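# Stack four magnet blocks from the heap into a tower

## Task

Take four magnet blocks out of the heap and build them into one tidy vertical stack, each resting squarely on the one below, then open the gripper and leave the stack standing on its own.

## Robot and tools

Robot: two six-joint arms, left_arm and right_arm, each ending in a parallel two-finger gripper with a fisheye camera on the wrist. In the scene frame the origin sits on the table top midway between the arms, +z is up, +x reaches out over the table, and left_arm is on the +y side. The base roots are at (+0.035, +0.283, 0) m for left_arm and (+0.043, -0.334, 0) m for right_arm. The names left and right refer to the arms, not to image sides. Joint ranges in rad: waist -2.618 to 3.054, shoulder 0 to 3.142, elbow 0 to 3.142, wrist pitch -1.571 to 1.571, wrist yaw -1.571 to 1.571, wrist roll -2.094 to 2.094.

Gripper axes: the fingers point along the gripper's own +z and close along its y. end_effector_position is the point between the finger pads, roughly 1 cm short of the fingertips.

The 14-number row used by both motion tools: the first seven are left_arm, the next seven right_arm, always all 14 even if one arm stays still. Each group is dx, dy, dz, rx, ry, rz, opening, every value in [-1, 1]. dx to rz are an offset, not a pose: they are measured in that gripper's own axes from its pose in the most recent result that showed it. Before any result in the scene has shown it, and for the second or later call inside one reply, the offset counts from where the robot is when the motion begins. Scale: 1.0 equals 0.6 m of travel or 180 degrees of turn; rx, ry, rz form one rotation vector. All zeros therefore mean go back to the reference pose, not hold still. opening is absolute: +1 fully open (0.094 m), -1 closed.

execute_actions: argument actions is a list holding zero or one item; optional pictures (true/false). An empty list returns the current state with pictures. An action item is {"rows": [...], "steps": n}: 1 to 15 rows, steps 1 to 15 at 1/30 s each (15 if omitted, at least 3). One row is used per step, the final row repeating; every row is measured from the same reference, not from the previous row. A wait item is {"steps": n} with n up to 300, counted from the previous result, so time spent replying is included. A refused call sends nothing.

move: target is one 14-number row as above; speed is top path speed in m/s, 0.002 to 0.5, default 0.25, with turning capped at twice that in rad/s. Both grippers travel straight toward their targets and finish together in 0.5 to 10 s (cut off at 10 s). Paths ignore obstacles and the other arm. Openings are sent at the start. Its result adds a move: line with the ending (done, off_target, moving, held, fault), any limits (paced = the pose sent was clipped; held = a check blocked steps, after which the arm may rush), and each gripper's remaining distance.

wait: seconds from 0 to 10; nothing new is commanded. zoom_image: camera is cam_left_wrist or cam_right_wrist, region is [x0, y0, x1, y1] in pixels of that 504x504 image, origin top-left, at most 504 by 504. read_manual: optional section "licences"; only legal text. finished_scene: scene is the number of the current scene; it cannot be reversed and reports whether the goal holds.

Results: a state line per arm gives end_effector_position in metres and end_effector_quat_wxyz in the scene frame; reported hand positions can be off, more so at long reach. grip_measured is finger opening on the command scale; the last joint value is the opening in metres. Hand target (only when nothing is pending) shows where the controller is steering. pose unreachable means a clearance check altered or blocked that arm's command; HELD marks steps where a row was not fully sent; FAULT lines report stops; MOTOR HOT warns from 75 °C. Camera calibration (fisheye, K, D, T_world_to_cam) is supplied and may be slightly off.

Control behaviour: each step the commanded pose is limited to 70 mm and 16 degrees from the measured pose, so far goals need several actions; after an action an arm only continues to its last clipped pose. Position wins over orientation when both cannot be met. Arms tend to finish a centimetre or more low and sag with repeated zero offsets: in a reply's first call send the correction back to the wanted pose, zeros afterwards, and raise the aim if still low. The last 3 steps of each action run during your next reply, and replying takes simulated time.

Gripping: command roughly 0.03 below grip_measured for a firm hold, less for a gentle one; readings may be about 1 mm off per gripper. Blocks can be tugged or nudged by disturbances.

Avoid: pushing anything off the table, letting the arms collide or press on each other, fast contacts, targets far beyond a contact point, dropping or slamming blocks, and holding loads longer than needed (at 90 °C an arm stops for 10 s, at 100 °C it goes limp and falls). Release the top block gently and retreat without bumping the stack.

Each tool is called after ">>>" by a JSON object that holds its "name" and its "arguments", one argument or row to a line.

## Session

>>> {"name": "execute_actions", "arguments": {
  "actions": []
}}

Scene clock: 0.00 s of 5800.00 s.
left_arm: end_effector_position=(+0.5488, +0.3793, +0.1896) grip_measured=+1.000 end_effector_quat_wxyz=(+0.310, +0.574, +0.743, +0.147) | right_arm: end_effector_position=(+0.1016, -0.4435, +0.1024) grip_measured=+1.000 end_effector_quat_wxyz=(+0.008, +0.986, +0.153, +0.059)
Joint positions: left_arm=[ 0.415  1.983  1.83  -0.78   0.316  1.499  0.094] | right_arm=[-1.246  0.929  0.766 -1.372 -0.115  1.58   0.094]
Joint velocities: left_arm=[-0.002 -0.007 -0.022  0.066 -0.007 -0.022  0.   ] | right_arm=[-0.007  0.002 -0.002  0.022 -0.022 -0.022  0.   ]
Hand target (left_arm): +0.548, +0.377, +0.194; +0.314, +0.573, +0.743, +0.145
Hand target (right_arm): +0.100, -0.445, +0.105; +0.013, +0.987, +0.153, +0.056

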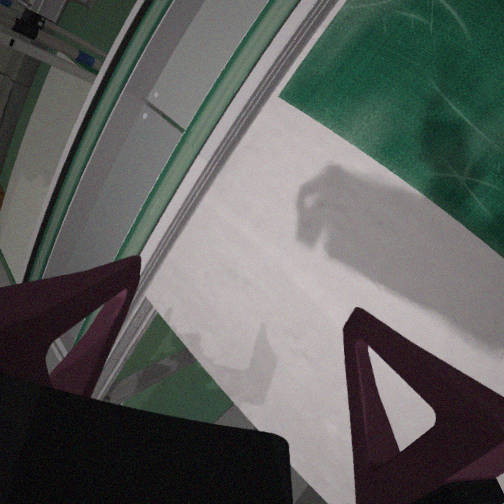

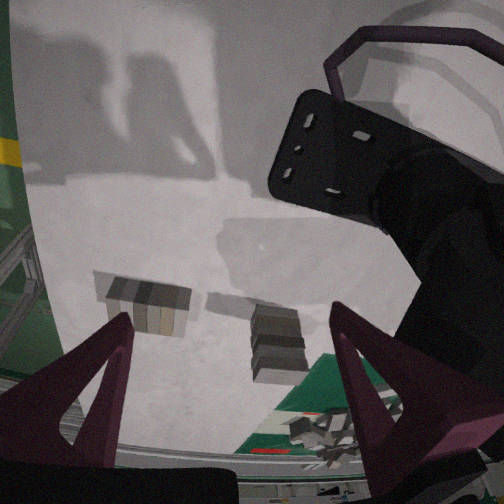

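>>> {"name": "move", "arguments": {
  "target": [0,0,0,0,0,0,1,0.55,-0.22,-0.2,0,0,-0.5,1],
  "speed": 0.4
}}

Scene clock: 3.10 s of 5800.00 s.
left_arm: end_effector_position=(+0.5488, +0.3793, +0.1896) grip_measured=+1.000 end_effector_quat_wxyz=(+0.310, +0.574, +0.743, +0.147) | right_arm: end_effector_position=(+0.3545, -0.2221, +0.2431) grip_measured=+1.000 end_effector_quat_wxyz=(+0.060, +0.594, +0.798, +0.080)
Joint positions: left_arm=[ 0.415  1.983  1.83  -0.78   0.316  1.499  0.094] | right_arm=[ 0.359  1.694  1.888 -1.565  0.013  1.626  0.094]
Joint velocities: left_arm=[ 0.007 -0.002 -0.012 -0.051  0.007  0.037  0.   ] | right_arm=[ 0.002  0.007 -0.012  0.022 -0.022 -0.081  0.   ]
Hand target (left_arm): +0.549, +0.379, +0.190; +0.310, +0.574, +0.743, +0.147
Hand target (right_arm): +0.356, -0.222, +0.249; +0.072, +0.586, +0.803, +0.078
Off the commanded pose (left_arm): 0.000 m, 0 deg.
Off the commanded pose (right_arm): 0.013 m, 5 deg.
joint sent to its limit (right arm) — the command would take joint 4 (wrist pitch) past its lower limit, so that joint was sent only as far as its limit.
Kept back: nothing.
move: off_target (right_arm)
camera_calibration (this result's frames):
cam_right_wrist: T_world_to_cam=[[-0.950115, -0.286075, -0.124266, 0.296154], [-0.306339, 0.781028, 0.544198, 0.182783], [-0.0586263, 0.555119, -0.829702, 0.472954], [0, 0, 0, 1]] pos_world=[0.365101, -0.320582, 0.329743]

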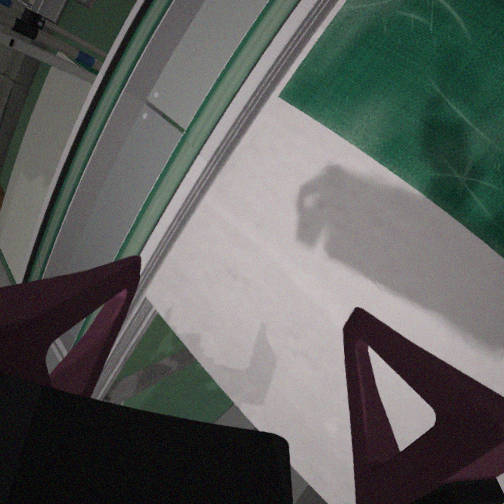

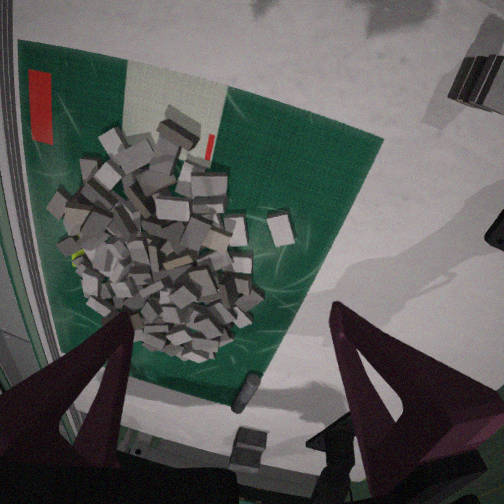

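>>> {"name": "zoom_image", "arguments": {
  "camera": "cam_right_wrist",
  "region": [40,90,320,370]
}}

>>> {"name": "zoom_image", "arguments": {
  "camera": "cam_right_wrist",
  "region": [180,150,320,290]
}}

Region (40, 90, 320, 370) of cam_right_wrist's 504x504 image, scaled by 1.800, with more detail than that image has.

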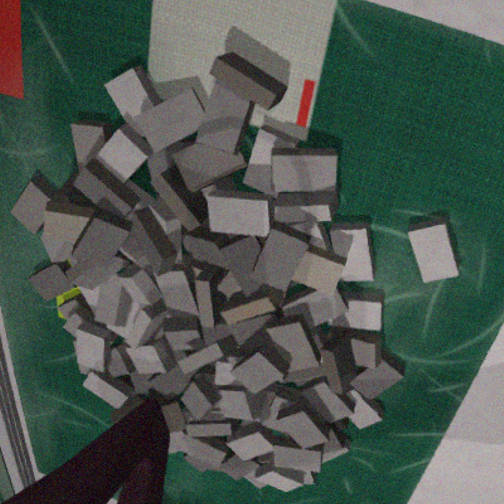

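Region (180, 150, 320, 290) of cam_right_wrist's 504x504 image, scaled by 3.600, with more detail than that image has.

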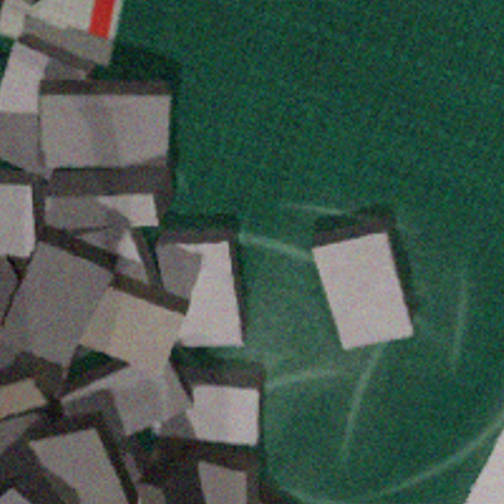

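>>> {"name": "move", "arguments": {
  "target": [0,0,0,0,0,0,1,0.123,-0.078,0.278,0.064,0.01,-0.096,0],
  "speed": 0.35
}}

Scene clock: 6.93 s of 5800.00 s.
left_arm: end_effector_position=(+0.5488, +0.3793, +0.1896) grip_measured=+1.000 end_effector_quat_wxyz=(+0.310, +0.574, +0.743, +0.147) | right_arm: end_effector_position=(+0.3235, -0.1594, +0.0673) grip_measured=+0.002 end_effector_quat_wxyz=(-0.007, +0.475, +0.880, -0.008)
Joint positions: left_arm=[ 0.415  1.983  1.83  -0.78   0.316  1.499  0.094] | right_arm=[ 0.562  1.837  1.367 -1.12  -0.004  1.543  0.047]
Joint velocities: left_arm=[-0.017  0.012  0.027 -0.007  0.022  0.007  0.   ] | right_arm=[ 0.002  0.012 -0.012 -0.037  0.022  0.022  0.001]
Hand target (left_arm): +0.549, +0.379, +0.190; +0.310, +0.574, +0.743, +0.147
Hand target (right_arm): +0.324, -0.158, +0.070; -0.002, +0.470, +0.883, -0.003
Off the commanded pose (left_arm): 0.000 m, 0 deg.
Off the commanded pose (right_arm): 0.006 m, 1 deg.
Kept back: nothing.
move: done
camera_calibration (this result's frames):
cam_right_wrist: T_world_to_cam=[[-0.832201, -0.546295, 0.094885, 0.168487], [-0.413246, 0.725182, 0.550762, 0.245213], [-0.369687, 0.419134, -0.829252, 0.3694], [0, 0, 0, 1]] pos_world=[0.378111, -0.240609, 0.155284]

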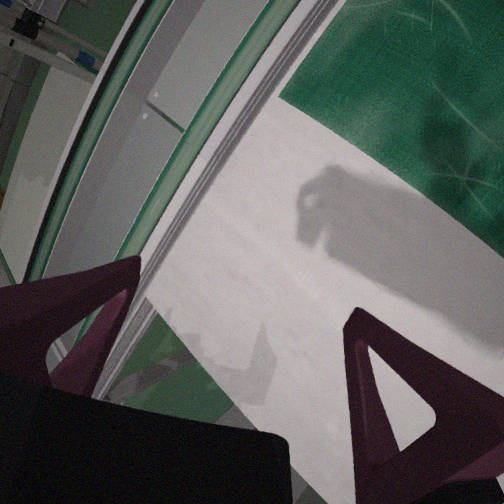

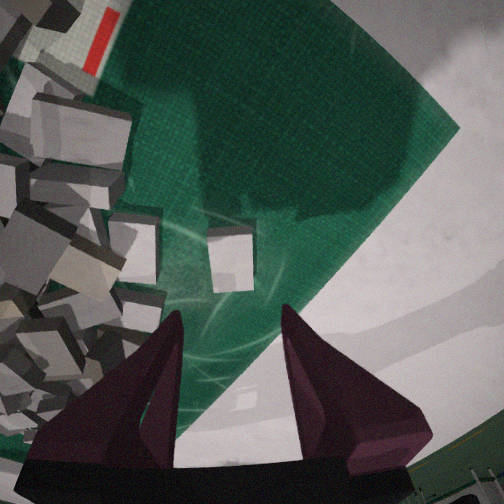

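>>> {"name": "move", "arguments": {
  "target": [0,0,0,0,0,0,1,0.009,0.002,0.085,0,0,0,-0.1],
  "speed": 0.15
}}

>>> {"name": "move", "arguments": {
  "target": [0,0,0,0,0,0,1,0,0,0,0,0,0,-0.55]
}}

Scene clock: 8.17 s of 5800.00 s.
left_arm: end_effector_position=(+0.5488, +0.3793, +0.1896) grip_measured=+1.000 end_effector_quat_wxyz=(+0.310, +0.574, +0.743, +0.147) | right_arm: end_effector_position=(+0.3254, -0.1579, +0.0184) grip_measured=-0.098 end_effector_quat_wxyz=(-0.006, +0.478, +0.878, -0.006)
Joint positions: left_arm=[ 0.415  1.983  1.83  -0.78   0.316  1.499  0.094] | right_arm=[ 0.562  1.902  1.248 -0.933 -0.005  1.55   0.042]
Joint velocities: left_arm=[ 0.002 -0.007 -0.002 -0.022 -0.051  0.037  0.   ] | right_arm=[-0.022 -0.007 -0.032  0.022  0.007 -0.081  0.   ]
Hand target (left_arm): +0.549, +0.379, +0.190; +0.310, +0.574, +0.743, +0.147
Hand target (right_arm): +0.322, -0.155, +0.017; -0.006, +0.475, +0.880, -0.008
Off the commanded pose (left_arm): 0.000 m, 0 deg.
Off the commanded pose (right_arm): 0.006 m, 0 deg.
Kept back: nothing.
move: done
camera_calibration (this result's frames):
cam_right_wrist: T_world_to_cam=[[-0.836119, -0.540804, 0.0918439, 0.177682], [-0.409256, 0.726486, 0.552022, 0.270766], [-0.365259, 0.423969, -0.828756, 0.328191], [0, 0, 0, 1]] pos_world=[0.37925, -0.239759, 0.106202]

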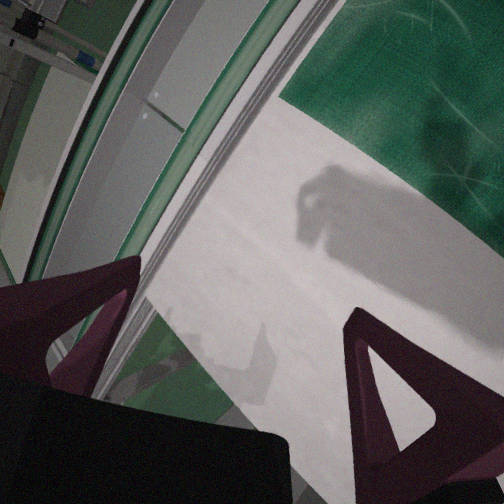

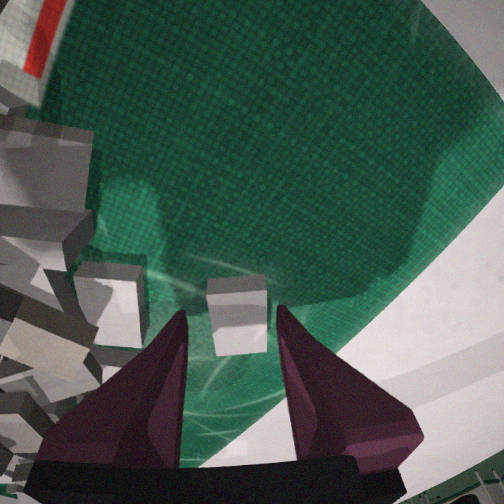

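Scene clock: 8.67 s of 5800.00 s.
left_arm: end_effector_position=(+0.5488, +0.3793, +0.1896) grip_measured=+1.000 end_effector_quat_wxyz=(+0.310, +0.574, +0.743, +0.147) | right_arm: end_effector_position=(+0.3255, -0.1577, +0.0184) grip_measured=-0.499 end_effector_quat_wxyz=(-0.007, +0.478, +0.878, -0.005)
Joint positions: left_arm=[ 0.415  1.983  1.83  -0.78   0.316  1.499  0.094] | right_arm=[ 0.562  1.902  1.248 -0.932 -0.006  1.55   0.024]
Joint velocities: left_arm=[-0.002 -0.002 -0.007  0.007  0.007  0.022  0.   ] | right_arm=[ 0.002  0.002 -0.007 -0.022  0.007 -0.022 -0.   ]
Hand target (left_arm): +0.549, +0.379, +0.190; +0.310, +0.574, +0.743, +0.147
Hand target (right_arm): +0.325, -0.158, +0.018; -0.007, +0.478, +0.878, -0.006
Off the commanded pose (left_arm): 0.000 m, 0 deg.
Off the commanded pose (right_arm): 0.000 m, 0 deg.
Kept back: nothing.
move: done
camera_calibration (this result's frames):
cam_right_wrist: T_world_to_cam=[[-0.836149, -0.54089, 0.0910677, 0.177885], [-0.409384, 0.725911, 0.552682, 0.270587], [-0.365047, 0.424843, -0.828401, 0.328193], [0, 0, 0, 1]] pos_world=[0.379318, -0.239636, 0.106127]

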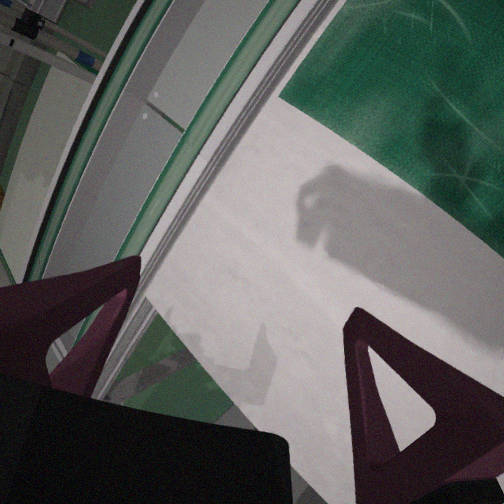

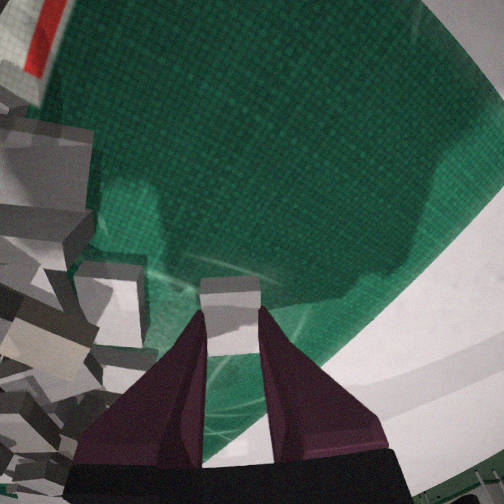

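>>> {"name": "move", "arguments": {
  "target": [0,0,0,0,0,0,1,-0.04,-0.04,-0.035,0,0,0,-0.55]
}}

>>> {"name": "move", "arguments": {
  "target": [0,0,0,0,0,0,1,-0.04,-0.04,0.005,0,0,0,-0.55]
}}

Scene clock: 9.70 s of 5800.00 s.
left_arm: end_effector_position=(+0.5488, +0.3793, +0.1896) grip_measured=+1.000 end_effector_quat_wxyz=(+0.310, +0.574, +0.743, +0.147) | right_arm: end_effector_position=(+0.3219, -0.1849, +0.0354) grip_measured=-0.499 end_effector_quat_wxyz=(-0.007, +0.479, +0.878, -0.002)
Joint positions: left_arm=[ 0.415  1.983  1.83  -0.78   0.316  1.499  0.094] | right_arm=[ 0.493  1.815  1.205 -0.973 -0.01   1.483  0.024]
Joint velocities: left_arm=[-0.002 -0.022 -0.017  0.037  0.022  0.051  0.   ] | right_arm=[ 0.007  0.007 -0.002  0.037 -0.051 -0.037  0.   ]
Hand target (left_arm): +0.549, +0.379, +0.190; +0.310, +0.574, +0.743, +0.147
Hand target (right_arm): +0.318, -0.190, +0.039; -0.007, +0.478, +0.878, -0.005
Off the commanded pose (left_arm): 0.000 m, 0 deg.
Off the commanded pose (right_arm): 0.008 m, 0 deg.
Kept back: nothing.
move: done
camera_calibration (this result's frames):
cam_right_wrist: T_world_to_cam=[[-0.837793, -0.53915, 0.0861352, 0.159667], [-0.408487, 0.723632, 0.556322, 0.278644], [-0.362271, 0.430898, -0.82649, 0.352716], [0, 0, 0, 1]] pos_world=[0.375369, -0.267536, 0.122748]

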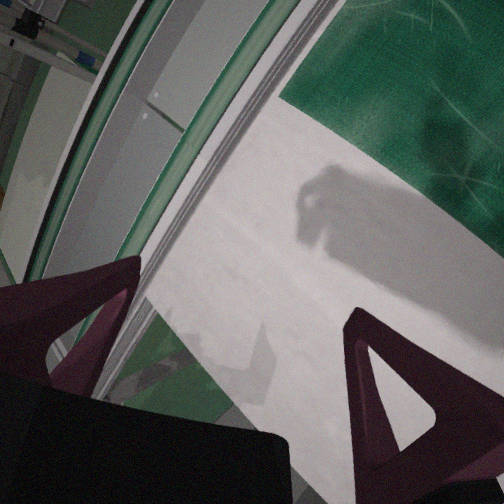

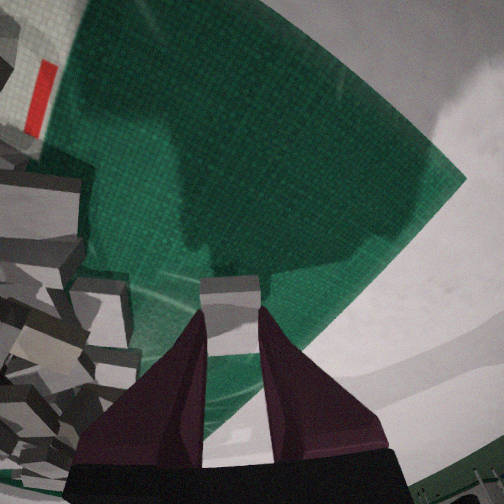

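Scene clock: 10.53 s of 5800.00 s.
left_arm: end_effector_position=(+0.5488, +0.3793, +0.1896) grip_measured=+1.000 end_effector_quat_wxyz=(+0.310, +0.574, +0.743, +0.147) | right_arm: end_effector_position=(+0.3133, -0.2152, +0.0275) grip_measured=-0.499 end_effector_quat_wxyz=(-0.015, +0.480, +0.877, -0.009)
Joint positions: left_arm=[ 0.415  1.983  1.83  -0.78   0.316  1.499  0.094] | right_arm=[ 0.414  1.77   1.116 -0.949 -0.013  1.406  0.024]
Joint velocities: left_arm=[-0.007 -0.017 -0.007  0.007 -0.022 -0.037  0.   ] | right_arm=[-0.002 -0.017 -0.007 -0.007  0.022 -0.066  0.001]
Hand target (left_arm): +0.549, +0.379, +0.190; +0.310, +0.574, +0.743, +0.147
Hand target (right_arm): +0.314, -0.218, +0.032; -0.007, +0.480, +0.877, -0.002
Off the commanded pose (left_arm): 0.000 m, 0 deg.
Off the commanded pose (right_arm): 0.006 m, 1 deg.
Kept back: nothing.
move: done
camera_calibration (this result's frames):
cam_right_wrist: T_world_to_cam=[[-0.837127, -0.536773, 0.105323, 0.136625], [-0.395376, 0.726811, 0.561626, 0.297816], [-0.378015, 0.42851, -0.820661, 0.360362], [0, 0, 0, 1]] pos_world=[0.368344, -0.297538, 0.114084]

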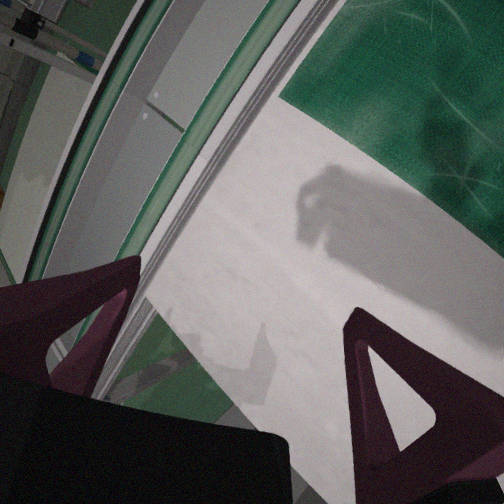

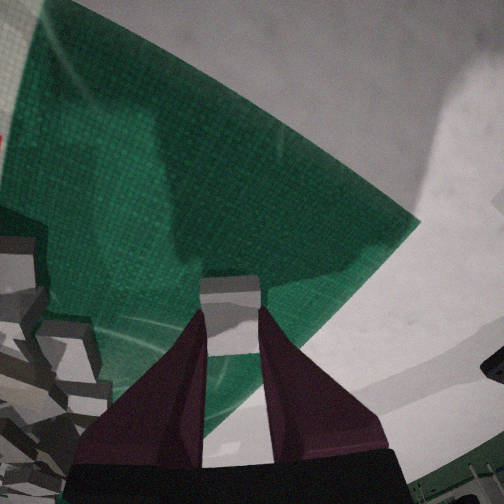

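>>> {"name": "move", "arguments": {
  "target": [0,0,0,0,0,0,1,0,0,0.014,0.005,0,0,-0.55],
  "speed": 0.05
}}

>>> {"name": "move", "arguments": {
  "target": [0,0,0,0,0,0,1,0,0,0,0,0,0,-0.15]
}}

>>> {"name": "move", "arguments": {
  "target": [0,0,0,0,0,0,1,0,0,-0.08,0,0,0,-0.15]
}}

>>> {"name": "move", "arguments": {
  "target": [0,0,0,0,0,0,1,0.04,0.17,-0.1,0,0,0,-0.15]
}}

Scene clock: 11.47 s of 5800.00 s.
left_arm: end_effector_position=(+0.5488, +0.3793, +0.1896) grip_measured=+1.000 end_effector_quat_wxyz=(+0.310, +0.574, +0.743, +0.147) | right_arm: end_effector_position=(+0.3136, -0.2150, +0.0211) grip_measured=-0.499 end_effector_quat_wxyz=(-0.019, +0.480, +0.877, -0.014)
Joint positions: left_arm=[ 0.415  1.983  1.83  -0.78   0.316  1.499  0.094] | right_arm=[ 0.414  1.793  1.116 -0.939 -0.013  1.404  0.024]
Joint velocities: left_arm=[-0.007 -0.017  0.012 -0.022  0.007 -0.022  0.   ] | right_arm=[-0.012 -0.017  0.012  0.066 -0.051 -0.037 -0.   ]
Hand target (left_arm): +0.549, +0.379, +0.190; +0.310, +0.574, +0.743, +0.147
Hand target (right_arm): +0.313, -0.215, +0.019; -0.019, +0.480, +0.877, -0.016
Off the commanded pose (left_arm): 0.000 m, 0 deg.
Off the commanded pose (right_arm): 0.002 m, 0 deg.
Kept back: nothing.
move: done
camera_calibration (this result's frames):
cam_right_wrist: T_world_to_cam=[[-0.834771, -0.537806, 0.117995, 0.136365], [-0.390054, 0.728882, 0.562663, 0.300184], [-0.388607, 0.42367, -0.818222, 0.357399], [0, 0, 0, 1]] pos_world=[0.369809, -0.29688, 0.107439]

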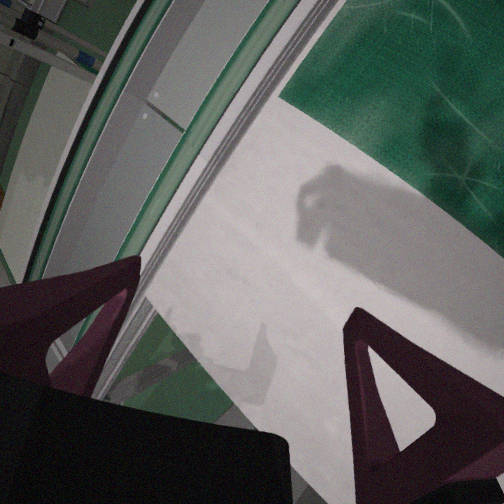

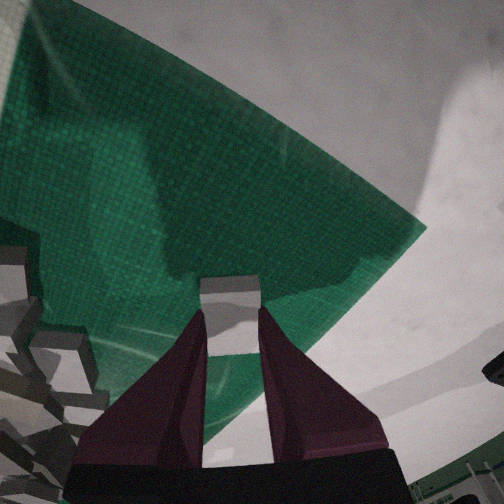

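Scene clock: 11.97 s of 5800.00 s.
left_arm: end_effector_position=(+0.5488, +0.3793, +0.1896) grip_measured=+1.000 end_effector_quat_wxyz=(+0.310, +0.574, +0.743, +0.147) | right_arm: end_effector_position=(+0.3136, -0.2150, +0.0211) grip_measured=-0.152 end_effector_quat_wxyz=(-0.019, +0.480, +0.877, -0.014)
Joint positions: left_arm=[ 0.415  1.983  1.83  -0.78   0.316  1.499  0.094] | right_arm=[ 0.414  1.793  1.116 -0.939 -0.013  1.404  0.04 ]
Joint velocities: left_arm=[-0.007 -0.002 -0.012 -0.007 -0.007 -0.037  0.   ] | right_arm=[-0.002 -0.012  0.012 -0.007  0.051 -0.022 -0.   ]
Hand target (left_arm): +0.549, +0.379, +0.190; +0.310, +0.574, +0.743, +0.147
Hand target (right_arm): +0.314, -0.215, +0.021; -0.019, +0.480, +0.877, -0.014
Off the commanded pose (left_arm): 0.000 m, 0 deg.
Off the commanded pose (right_arm): 0.000 m, 0 deg.
Kept back: nothing.
move: done
camera_calibration (this result's frames):
cam_right_wrist: T_world_to_cam=[[-0.834762, -0.537833, 0.117931, 0.136369], [-0.389957, 0.728691, 0.562976, 0.30005], [-0.388722, 0.423964, -0.818016, 0.357458], [0, 0, 0, 1]] pos_world=[0.369794, -0.296849, 0.107403]

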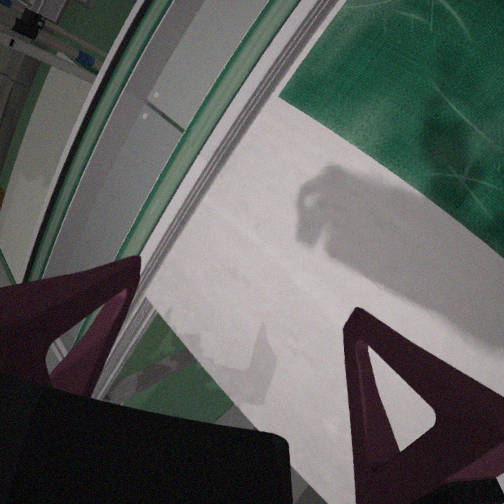

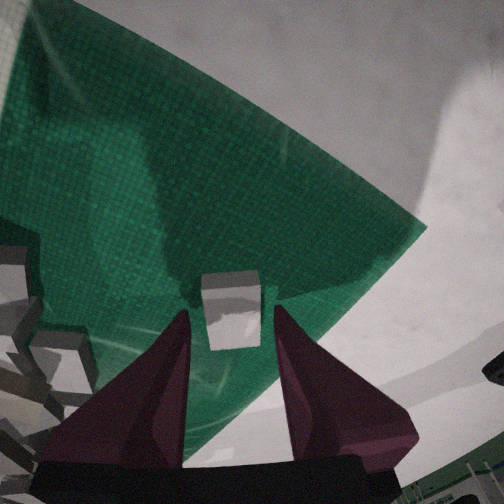

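Scene clock: 12.97 s of 5800.00 s.
left_arm: end_effector_position=(+0.5488, +0.3793, +0.1896) grip_measured=+1.000 end_effector_quat_wxyz=(+0.310, +0.574, +0.743, +0.147) | right_arm: end_effector_position=(+0.3105, -0.2160, +0.0590) grip_measured=-0.152 end_effector_quat_wxyz=(-0.028, +0.480, +0.877, -0.023)
Joint positions: left_arm=[ 0.415  1.983  1.83  -0.78   0.316  1.499  0.094] | right_arm=[ 0.414  1.753  1.225 -1.114 -0.015  1.404  0.04 ]
Joint velocities: left_arm=[ 0.012  0.002 -0.012 -0.037 -0.007 -0.037  0.   ] | right_arm=[-0.017  0.012  0.007 -0.022  0.051 -0.037 -0.   ]
Hand target (left_arm): +0.549, +0.379, +0.190; +0.310, +0.574, +0.743, +0.147
Hand target (right_arm): +0.315, -0.214, +0.069; -0.019, +0.480, +0.877, -0.013
Off the commanded pose (left_arm): 0.000 m, 0 deg.
Off the commanded pose (right_arm): 0.011 m, 1 deg.
Kept back: nothing.
move: off_target (right_arm)
camera_calibration (this result's frames):
cam_right_wrist: T_world_to_cam=[[-0.831776, -0.536648, 0.141975, 0.126705], [-0.376787, 0.733618, 0.56554, 0.275172], [-0.407651, 0.416909, -0.812408, 0.391706], [0, 0, 0, 1]] pos_world=[0.368751, -0.297181, 0.144616]

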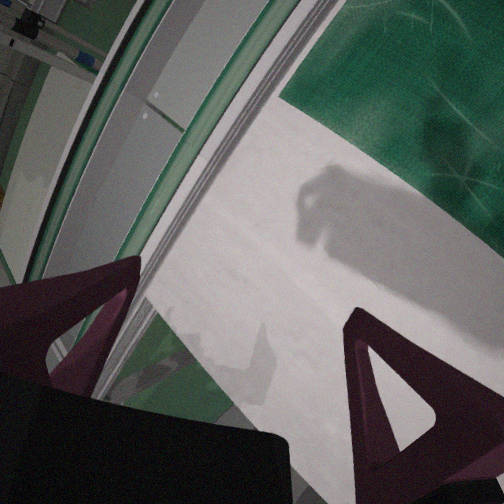

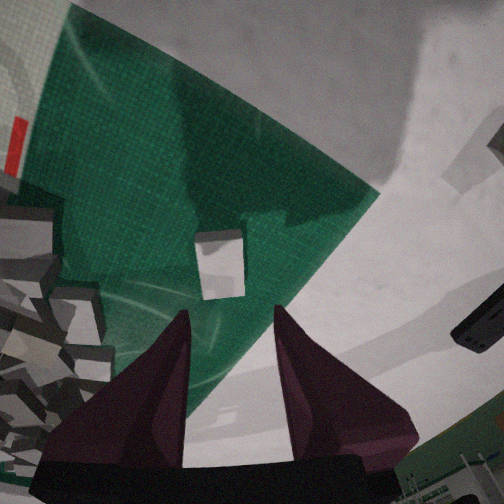

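Scene clock: 14.20 s of 5800.00 s.
left_arm: end_effector_position=(+0.5488, +0.3793, +0.1896) grip_measured=+1.000 end_effector_quat_wxyz=(+0.310, +0.574, +0.743, +0.147) | right_arm: end_effector_position=(+0.3859, -0.1435, +0.1085) grip_measured=-0.152 end_effector_quat_wxyz=(-0.030, +0.479, +0.877, -0.028)
Joint positions: left_arm=[ 0.415  1.983  1.83  -0.78   0.316  1.499  0.094] | right_arm=[ 0.506  2.129  1.943 -1.464 -0.021  1.494  0.04 ]
Joint velocities: left_arm=[-0.012 -0.007  0.017 -0.037  0.066 -0.037  0.   ] | right_arm=[ 0.002  0.002 -0.012 -0.022 -0.081 -0.081 -0.001]
Hand target (left_arm): +0.549, +0.379, +0.190; +0.310, +0.574, +0.743, +0.147
Hand target (right_arm): +0.387, -0.140, +0.114; -0.027, +0.479, +0.877, -0.024
Off the commanded pose (left_arm): 0.000 m, 0 deg.
Off the commanded pose (right_arm): 0.006 m, 1 deg.
Kept back: nothing.
move: done
camera_calibration (this result's frames):
cam_right_wrist: T_world_to_cam=[[-0.829463, -0.537324, 0.152556, 0.219094], [-0.372625, 0.735774, 0.565497, 0.221042], [-0.416102, 0.412213, -0.810518, 0.434827], [0, 0, 0, 1]] pos_world=[0.445029, -0.224154, 0.194012]

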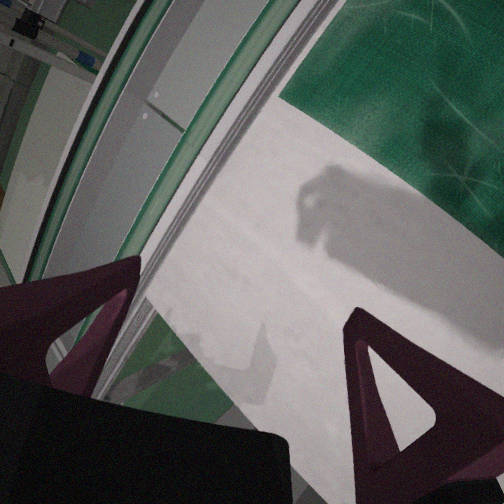

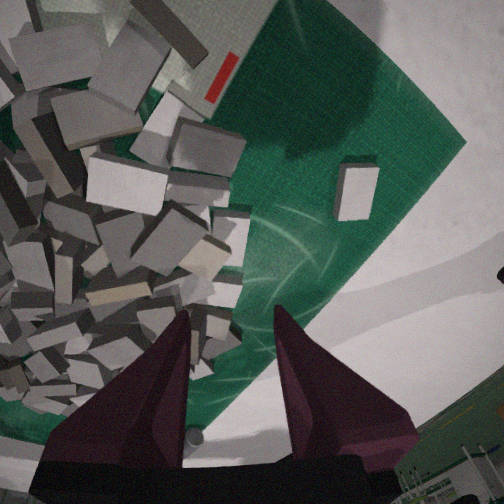

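>>> {"name": "zoom_image", "arguments": {
  "camera": "cam_right_wrist",
  "region": [0,0,280,280]
}}

Region (0, 0, 280, 280) of cam_right_wrist's 504x504 image, scaled by 1.800, with more detail than that image has.

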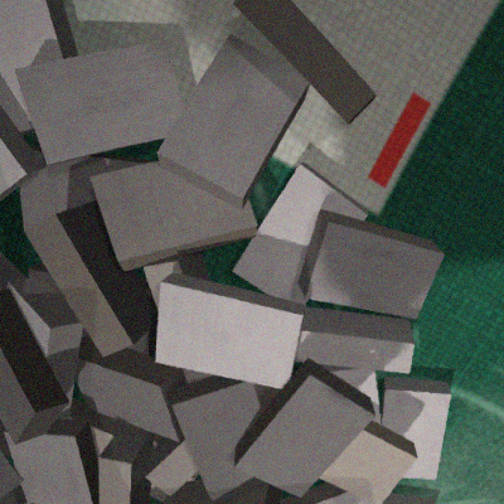

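>>> {"name": "move", "arguments": {
  "target": [0,0,0,0,0,0,1,-0.07,0.097,0.015,-0.016,-0.023,-0.396,-0.2],
  "speed": 0.4
}}

Scene clock: 16.83 s of 5800.00 s.
left_arm: end_effector_position=(+0.5488, +0.3793, +0.1896) grip_measured=+1.000 end_effector_quat_wxyz=(+0.310, +0.574, +0.743, +0.147) | right_arm: end_effector_position=(+0.4498, -0.1446, +0.0898) grip_measured=-0.198 end_effector_quat_wxyz=(-0.010, -0.123, +0.992, -0.000)
Joint positions: left_arm=[ 0.415  1.983  1.83  -0.78   0.316  1.499  0.094] | right_arm=[ 0.442  2.336  2.211 -1.466 -0.006  0.184  0.038]
Joint velocities: left_arm=[-0.002  0.002 -0.027  0.022 -0.095  0.007  0.   ] | right_arm=[-0.012  0.002 -0.007 -0.007 -0.051  0.007  0.   ]
Hand target (left_arm): +0.549, +0.379, +0.190; +0.310, +0.574, +0.743, +0.147
Hand target (right_arm): +0.457, -0.148, +0.095; +0.001, -0.123, +0.992, +0.000
Off the commanded pose (left_arm): 0.000 m, 0 deg.
Off the commanded pose (right_arm): 0.008 m, 1 deg.
Kept back: nothing.
move: done
camera_calibration (this result's frames):
cam_right_wrist: T_world_to_cam=[[0.245864, -0.966566, 0.072808, -0.264221], [-0.80889, -0.163207, 0.564855, 0.322532], [-0.534087, -0.197771, -0.821972, 0.412639], [0, 0, 0, 1]] pos_world=[0.54624, -0.12114, 0.176231]

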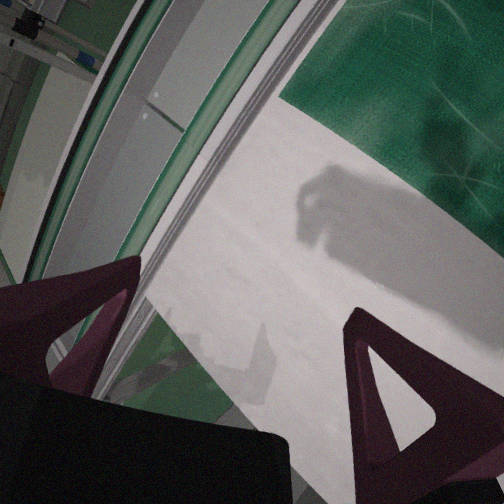

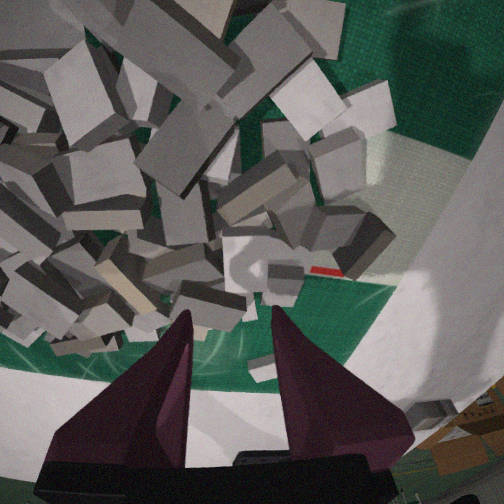

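>>> {"name": "zoom_image", "arguments": {
  "camera": "cam_right_wrist",
  "region": [150,190,330,370]
}}

Region (150, 190, 330, 370) of cam_right_wrist's 504x504 image, scaled by 2.800, with more detail than that image has.

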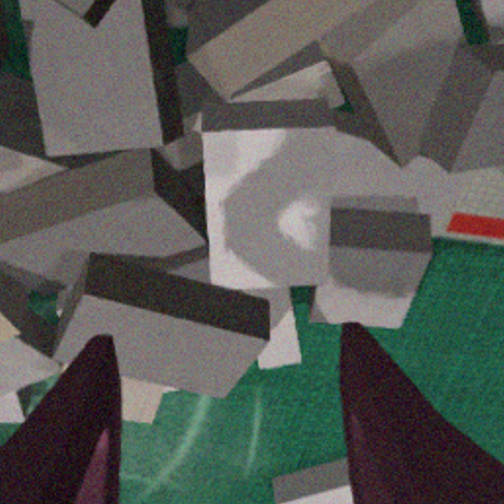

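>>> {"name": "move", "arguments": {
  "target": [0,0,0,0,0,0,1,-0.012,-0.013,0.062,0,-0.006,0,-0.3],
  "speed": 0.15
}}

>>> {"name": "zoom_image", "arguments": {
  "camera": "cam_right_wrist",
  "region": [130,200,350,420]
}}

Scene clock: 18.00 s of 5800.00 s.
left_arm: end_effector_position=(+0.5488, +0.3793, +0.1896) grip_measured=+1.000 end_effector_quat_wxyz=(+0.310, +0.574, +0.743, +0.147) | right_arm: end_effector_position=(+0.4513, -0.1479, +0.0540) grip_measured=-0.298 end_effector_quat_wxyz=(-0.013, -0.126, +0.992, -0.000)
Joint positions: left_arm=[ 0.415  1.983  1.83  -0.78   0.316  1.499  0.094] | right_arm=[ 0.433  2.336  2.069 -1.33  -0.007  0.17   0.033]
Joint velocities: left_arm=[-0.002 -0.012  0.012 -0.022 -0.051 -0.066  0.   ] | right_arm=[ 0.007 -0.017  0.002  0.022  0.051 -0.022 -0.001]
Hand target (left_arm): +0.549, +0.379, +0.190; +0.310, +0.574, +0.743, +0.147
Hand target (right_arm): +0.458, -0.151, +0.053; -0.001, -0.124, +0.992, +0.001
Off the commanded pose (left_arm): 0.000 m, 0 deg.
Off the commanded pose (right_arm): 0.007 m, 1 deg.
Kept back: nothing.
move: done
camera_calibration (this result's frames):
cam_right_wrist: T_world_to_cam=[[0.251458, -0.965122, 0.0728656, -0.267482], [-0.804457, -0.166549, 0.570185, 0.340697], [-0.538162, -0.201995, -0.818279, 0.384311], [0, 0, 0, 1]] pos_world=[0.548158, -0.123781, 0.139703]

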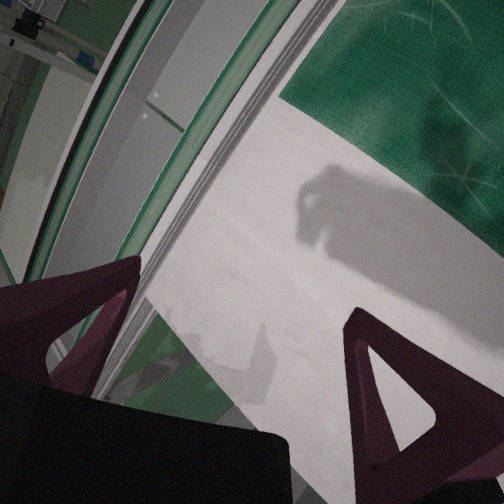

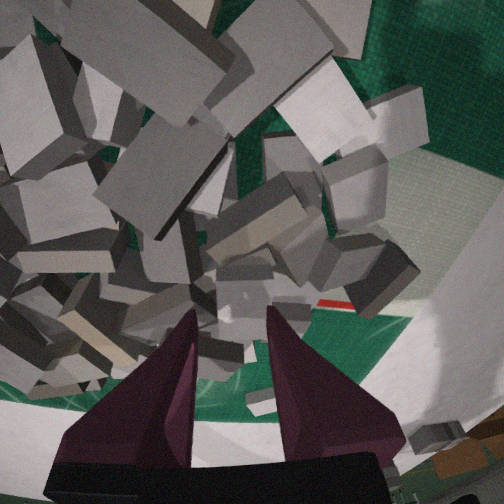

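Region (130, 200, 350, 420) of cam_right_wrist's 504x504 image, scaled by 2.291, with more detail than that image has.

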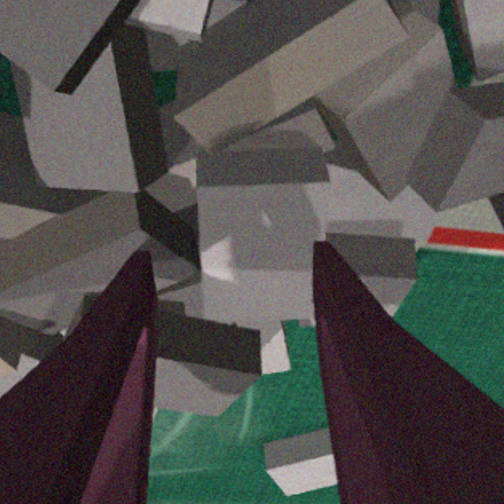

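>>> {"name": "move", "arguments": {
  "target": [0,0,0,0,0,0,1,-0.016,-0.015,0.003,0,-0.012,0,-0.3],
  "speed": 0.1
}}

>>> {"name": "zoom_image", "arguments": {
  "camera": "cam_right_wrist",
  "region": [130,200,350,420]
}}

Scene clock: 19.17 s of 5800.00 s.
left_arm: end_effector_position=(+0.5488, +0.3793, +0.1896) grip_measured=+1.000 end_effector_quat_wxyz=(+0.310, +0.574, +0.743, +0.147) | right_arm: end_effector_position=(+0.4595, -0.1499, +0.0539) grip_measured=-0.298 end_effector_quat_wxyz=(-0.001, -0.128, +0.992, +0.003)
Joint positions: left_arm=[ 0.415  1.983  1.83  -0.78   0.316  1.499  0.094] | right_arm=[ 0.422  2.336  2.069 -1.303 -0.007  0.156  0.033]
Joint velocities: left_arm=[-0.002 -0.002  0.012  0.022  0.022  0.066  0.   ] | right_arm=[-0.002  0.012 -0.002 -0.066 -0.022 -0.081  0.   ]
Hand target (left_arm): +0.549, +0.379, +0.190; +0.310, +0.574, +0.743, +0.147
Hand target (right_arm): +0.463, -0.154, +0.052; +0.005, -0.126, +0.992, +0.002
Off the commanded pose (left_arm): 0.000 m, 0 deg.
Off the commanded pose (right_arm): 0.006 m, 1 deg.
Kept back: nothing.
move: done
camera_calibration (this result's frames):
cam_right_wrist: T_world_to_cam=[[0.252678, -0.965131, 0.0683795, -0.271809], [-0.8176, -0.175193, 0.548486, 0.352908], [-0.517382, -0.194497, -0.833359, 0.380622], [0, 0, 0, 1]] pos_world=[0.554145, -0.126474, 0.142216]

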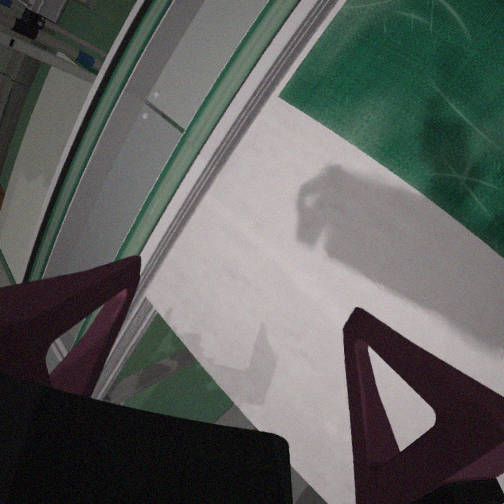

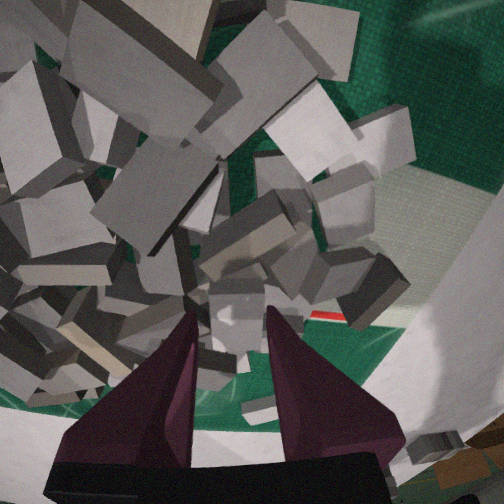

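Region (130, 200, 350, 420) of cam_right_wrist's 504x504 image, scaled by 2.291, with more detail than that image has.

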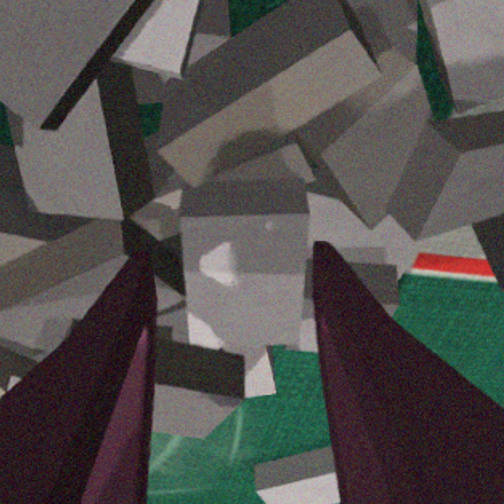

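>>> {"name": "move", "arguments": {
  "target": [0,0,0,0,0,0,1,-0.004,-0.012,0.026,0,0,0,-0.3],
  "speed": 0.05
}}

>>> {"name": "zoom_image", "arguments": {
  "camera": "cam_right_wrist",
  "region": [130,200,350,420]
}}

Scene clock: 20.10 s of 5800.00 s.
left_arm: end_effector_position=(+0.5488, +0.3793, +0.1896) grip_measured=+1.000 end_effector_quat_wxyz=(+0.310, +0.574, +0.743, +0.147) | right_arm: end_effector_position=(+0.4616, -0.1497, +0.0503) grip_measured=-0.298 end_effector_quat_wxyz=(+0.003, -0.130, +0.991, +0.008)
Joint positions: left_arm=[ 0.415  1.983  1.83  -0.78   0.316  1.499  0.094] | right_arm=[ 0.418  2.336  2.054 -1.28  -0.013  0.146  0.033]
Joint velocities: left_arm=[-0.007  0.012  0.002 -0.037  0.022 -0.081  0.   ] | right_arm=[-0.007 -0.002 -0.007  0.037 -0.037  0.022 -0.   ]
Hand target (left_arm): +0.549, +0.379, +0.190; +0.310, +0.574, +0.743, +0.147
Hand target (right_arm): +0.463, -0.156, +0.039; -0.001, -0.128, +0.992, +0.004
Off the commanded pose (left_arm): 0.000 m, 0 deg.
Off the commanded pose (right_arm): 0.014 m, 1 deg.
Kept back: nothing.
move: off_target (right_arm)
camera_calibration (this result's frames):
cam_right_wrist: T_world_to_cam=[[0.257892, -0.964262, 0.0607551, -0.273733], [-0.819413, -0.184968, 0.542539, 0.356238], [-0.511912, -0.1897, -0.837831, 0.3772], [0, 0, 0, 1]] pos_world=[0.555592, -0.126503, 0.139387]

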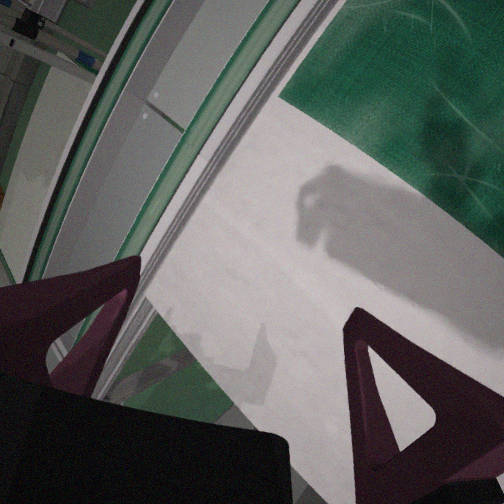

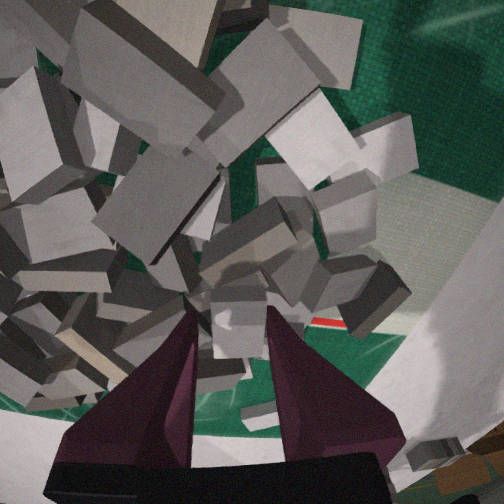

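Region (130, 200, 350, 420) of cam_right_wrist's 504x504 image, scaled by 2.291, with more detail than that image has.

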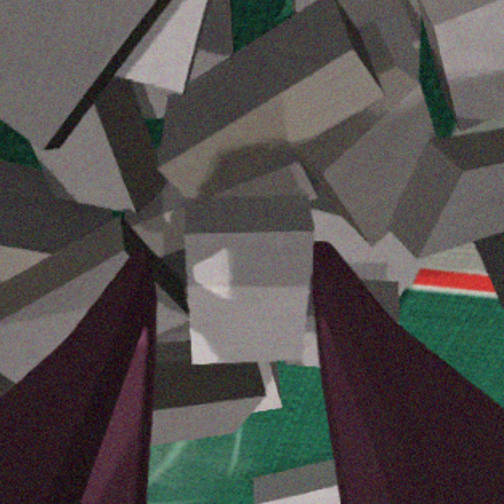

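>>> {"name": "move", "arguments": {
  "target": [0,0,0,0,0,0,1,0,-0.004,0.004,0,0,0,-0.55]
}}

>>> {"name": "move", "arguments": {
  "target": [0,0,0,0,0,0,1,0,0,-0.08,0,0,0,-0.55],
  "speed": 0.1
}}

Scene clock: 21.03 s of 5800.00 s.
left_arm: end_effector_position=(+0.5488, +0.3793, +0.1896) grip_measured=+1.000 end_effector_quat_wxyz=(+0.310, +0.574, +0.743, +0.147) | right_arm: end_effector_position=(+0.4616, -0.1503, +0.0503) grip_measured=-0.547 end_effector_quat_wxyz=(+0.003, -0.131, +0.991, +0.006)
Joint positions: left_arm=[ 0.415  1.983  1.83  -0.78   0.316  1.499  0.094] | right_arm=[ 0.418  2.336  2.054 -1.281 -0.01   0.145  0.021]
Joint velocities: left_arm=[-0.007 -0.007 -0.012  0.037  0.037 -0.007  0.   ] | right_arm=[ 0.002 -0.017 -0.002  0.007 -0.037  0.007  0.   ]
Hand target (left_arm): +0.549, +0.379, +0.190; +0.310, +0.574, +0.743, +0.147
Hand target (right_arm): +0.462, -0.152, +0.048; +0.002, -0.131, +0.991, +0.008
Off the commanded pose (left_arm): 0.000 m, 0 deg.
Off the commanded pose (right_arm): 0.003 m, 0 deg.
Kept back: nothing.
move: done
camera_calibration (this result's frames):
cam_right_wrist: T_world_to_cam=[[0.258936, -0.963779, 0.0638872, -0.274865], [-0.819492, -0.184197, 0.542682, 0.356315], [-0.511258, -0.192875, -0.837505, 0.37631], [0, 0, 0, 1]] pos_world=[0.555561, -0.126696, 0.139356]

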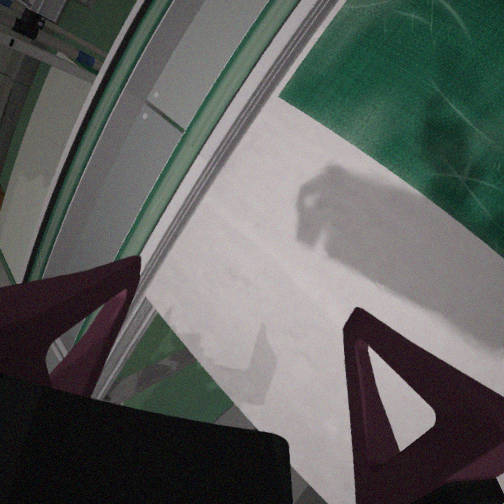

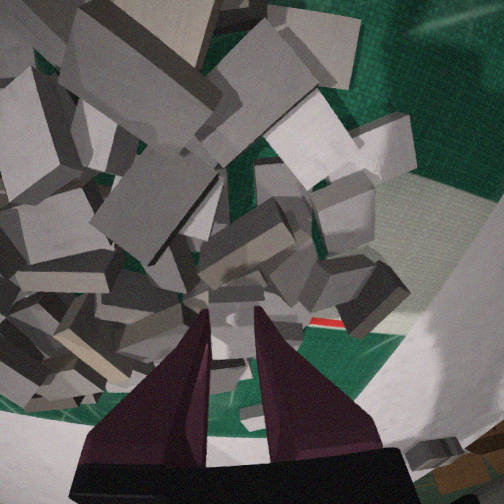

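Scene clock: 22.20 s of 5800.00 s.
left_arm: end_effector_position=(+0.5488, +0.3793, +0.1896) grip_measured=+1.000 end_effector_quat_wxyz=(+0.310, +0.574, +0.743, +0.147) | right_arm: end_effector_position=(+0.4560, -0.1527, +0.0918) grip_measured=-0.548 end_effector_quat_wxyz=(-0.008, -0.131, +0.991, +0.003)
Joint positions: left_arm=[ 0.415  1.983  1.83  -0.78   0.316  1.499  0.094] | right_arm=[ 0.418  2.343  2.232 -1.474 -0.01   0.145  0.021]
Joint velocities: left_arm=[ 0.002 -0.007 -0.017  0.066  0.022  0.022  0.   ] | right_arm=[-0.002 -0.017  0.002  0.037 -0.051 -0.007  0.001]
Hand target (left_arm): +0.549, +0.379, +0.190; +0.310, +0.574, +0.743, +0.147
Hand target (right_arm): +0.461, -0.150, +0.098; +0.003, -0.131, +0.991, +0.006
Off the commanded pose (left_arm): 0.000 m, 0 deg.
Off the commanded pose (right_arm): 0.009 m, 1 deg.
Kept back: nothing.
move: done
camera_calibration (this result's frames):
cam_right_wrist: T_world_to_cam=[[0.260313, -0.963185, 0.0671768, -0.279237], [-0.807892, -0.179187, 0.561429, 0.322521], [-0.528722, -0.200419, -0.824794, 0.413319], [0, 0, 0, 1]] pos_world=[0.551782, -0.128328, 0.178589]

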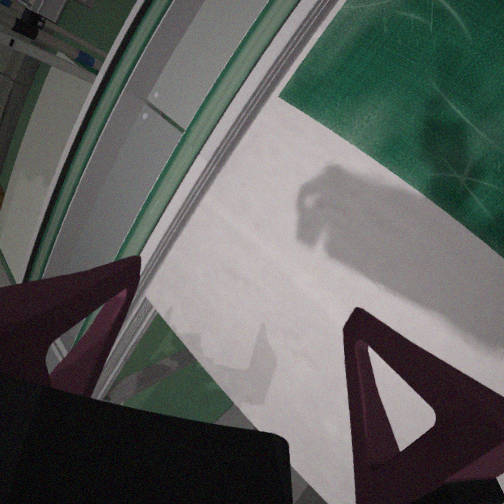

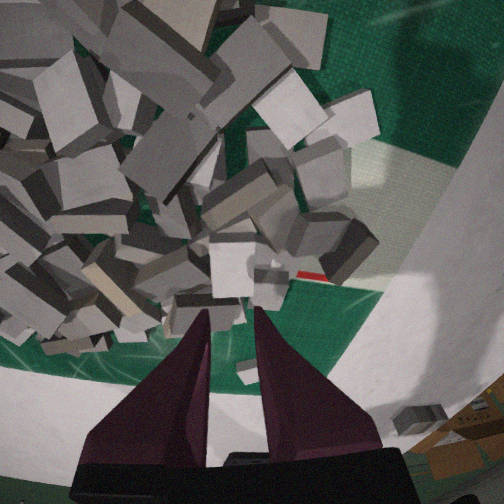

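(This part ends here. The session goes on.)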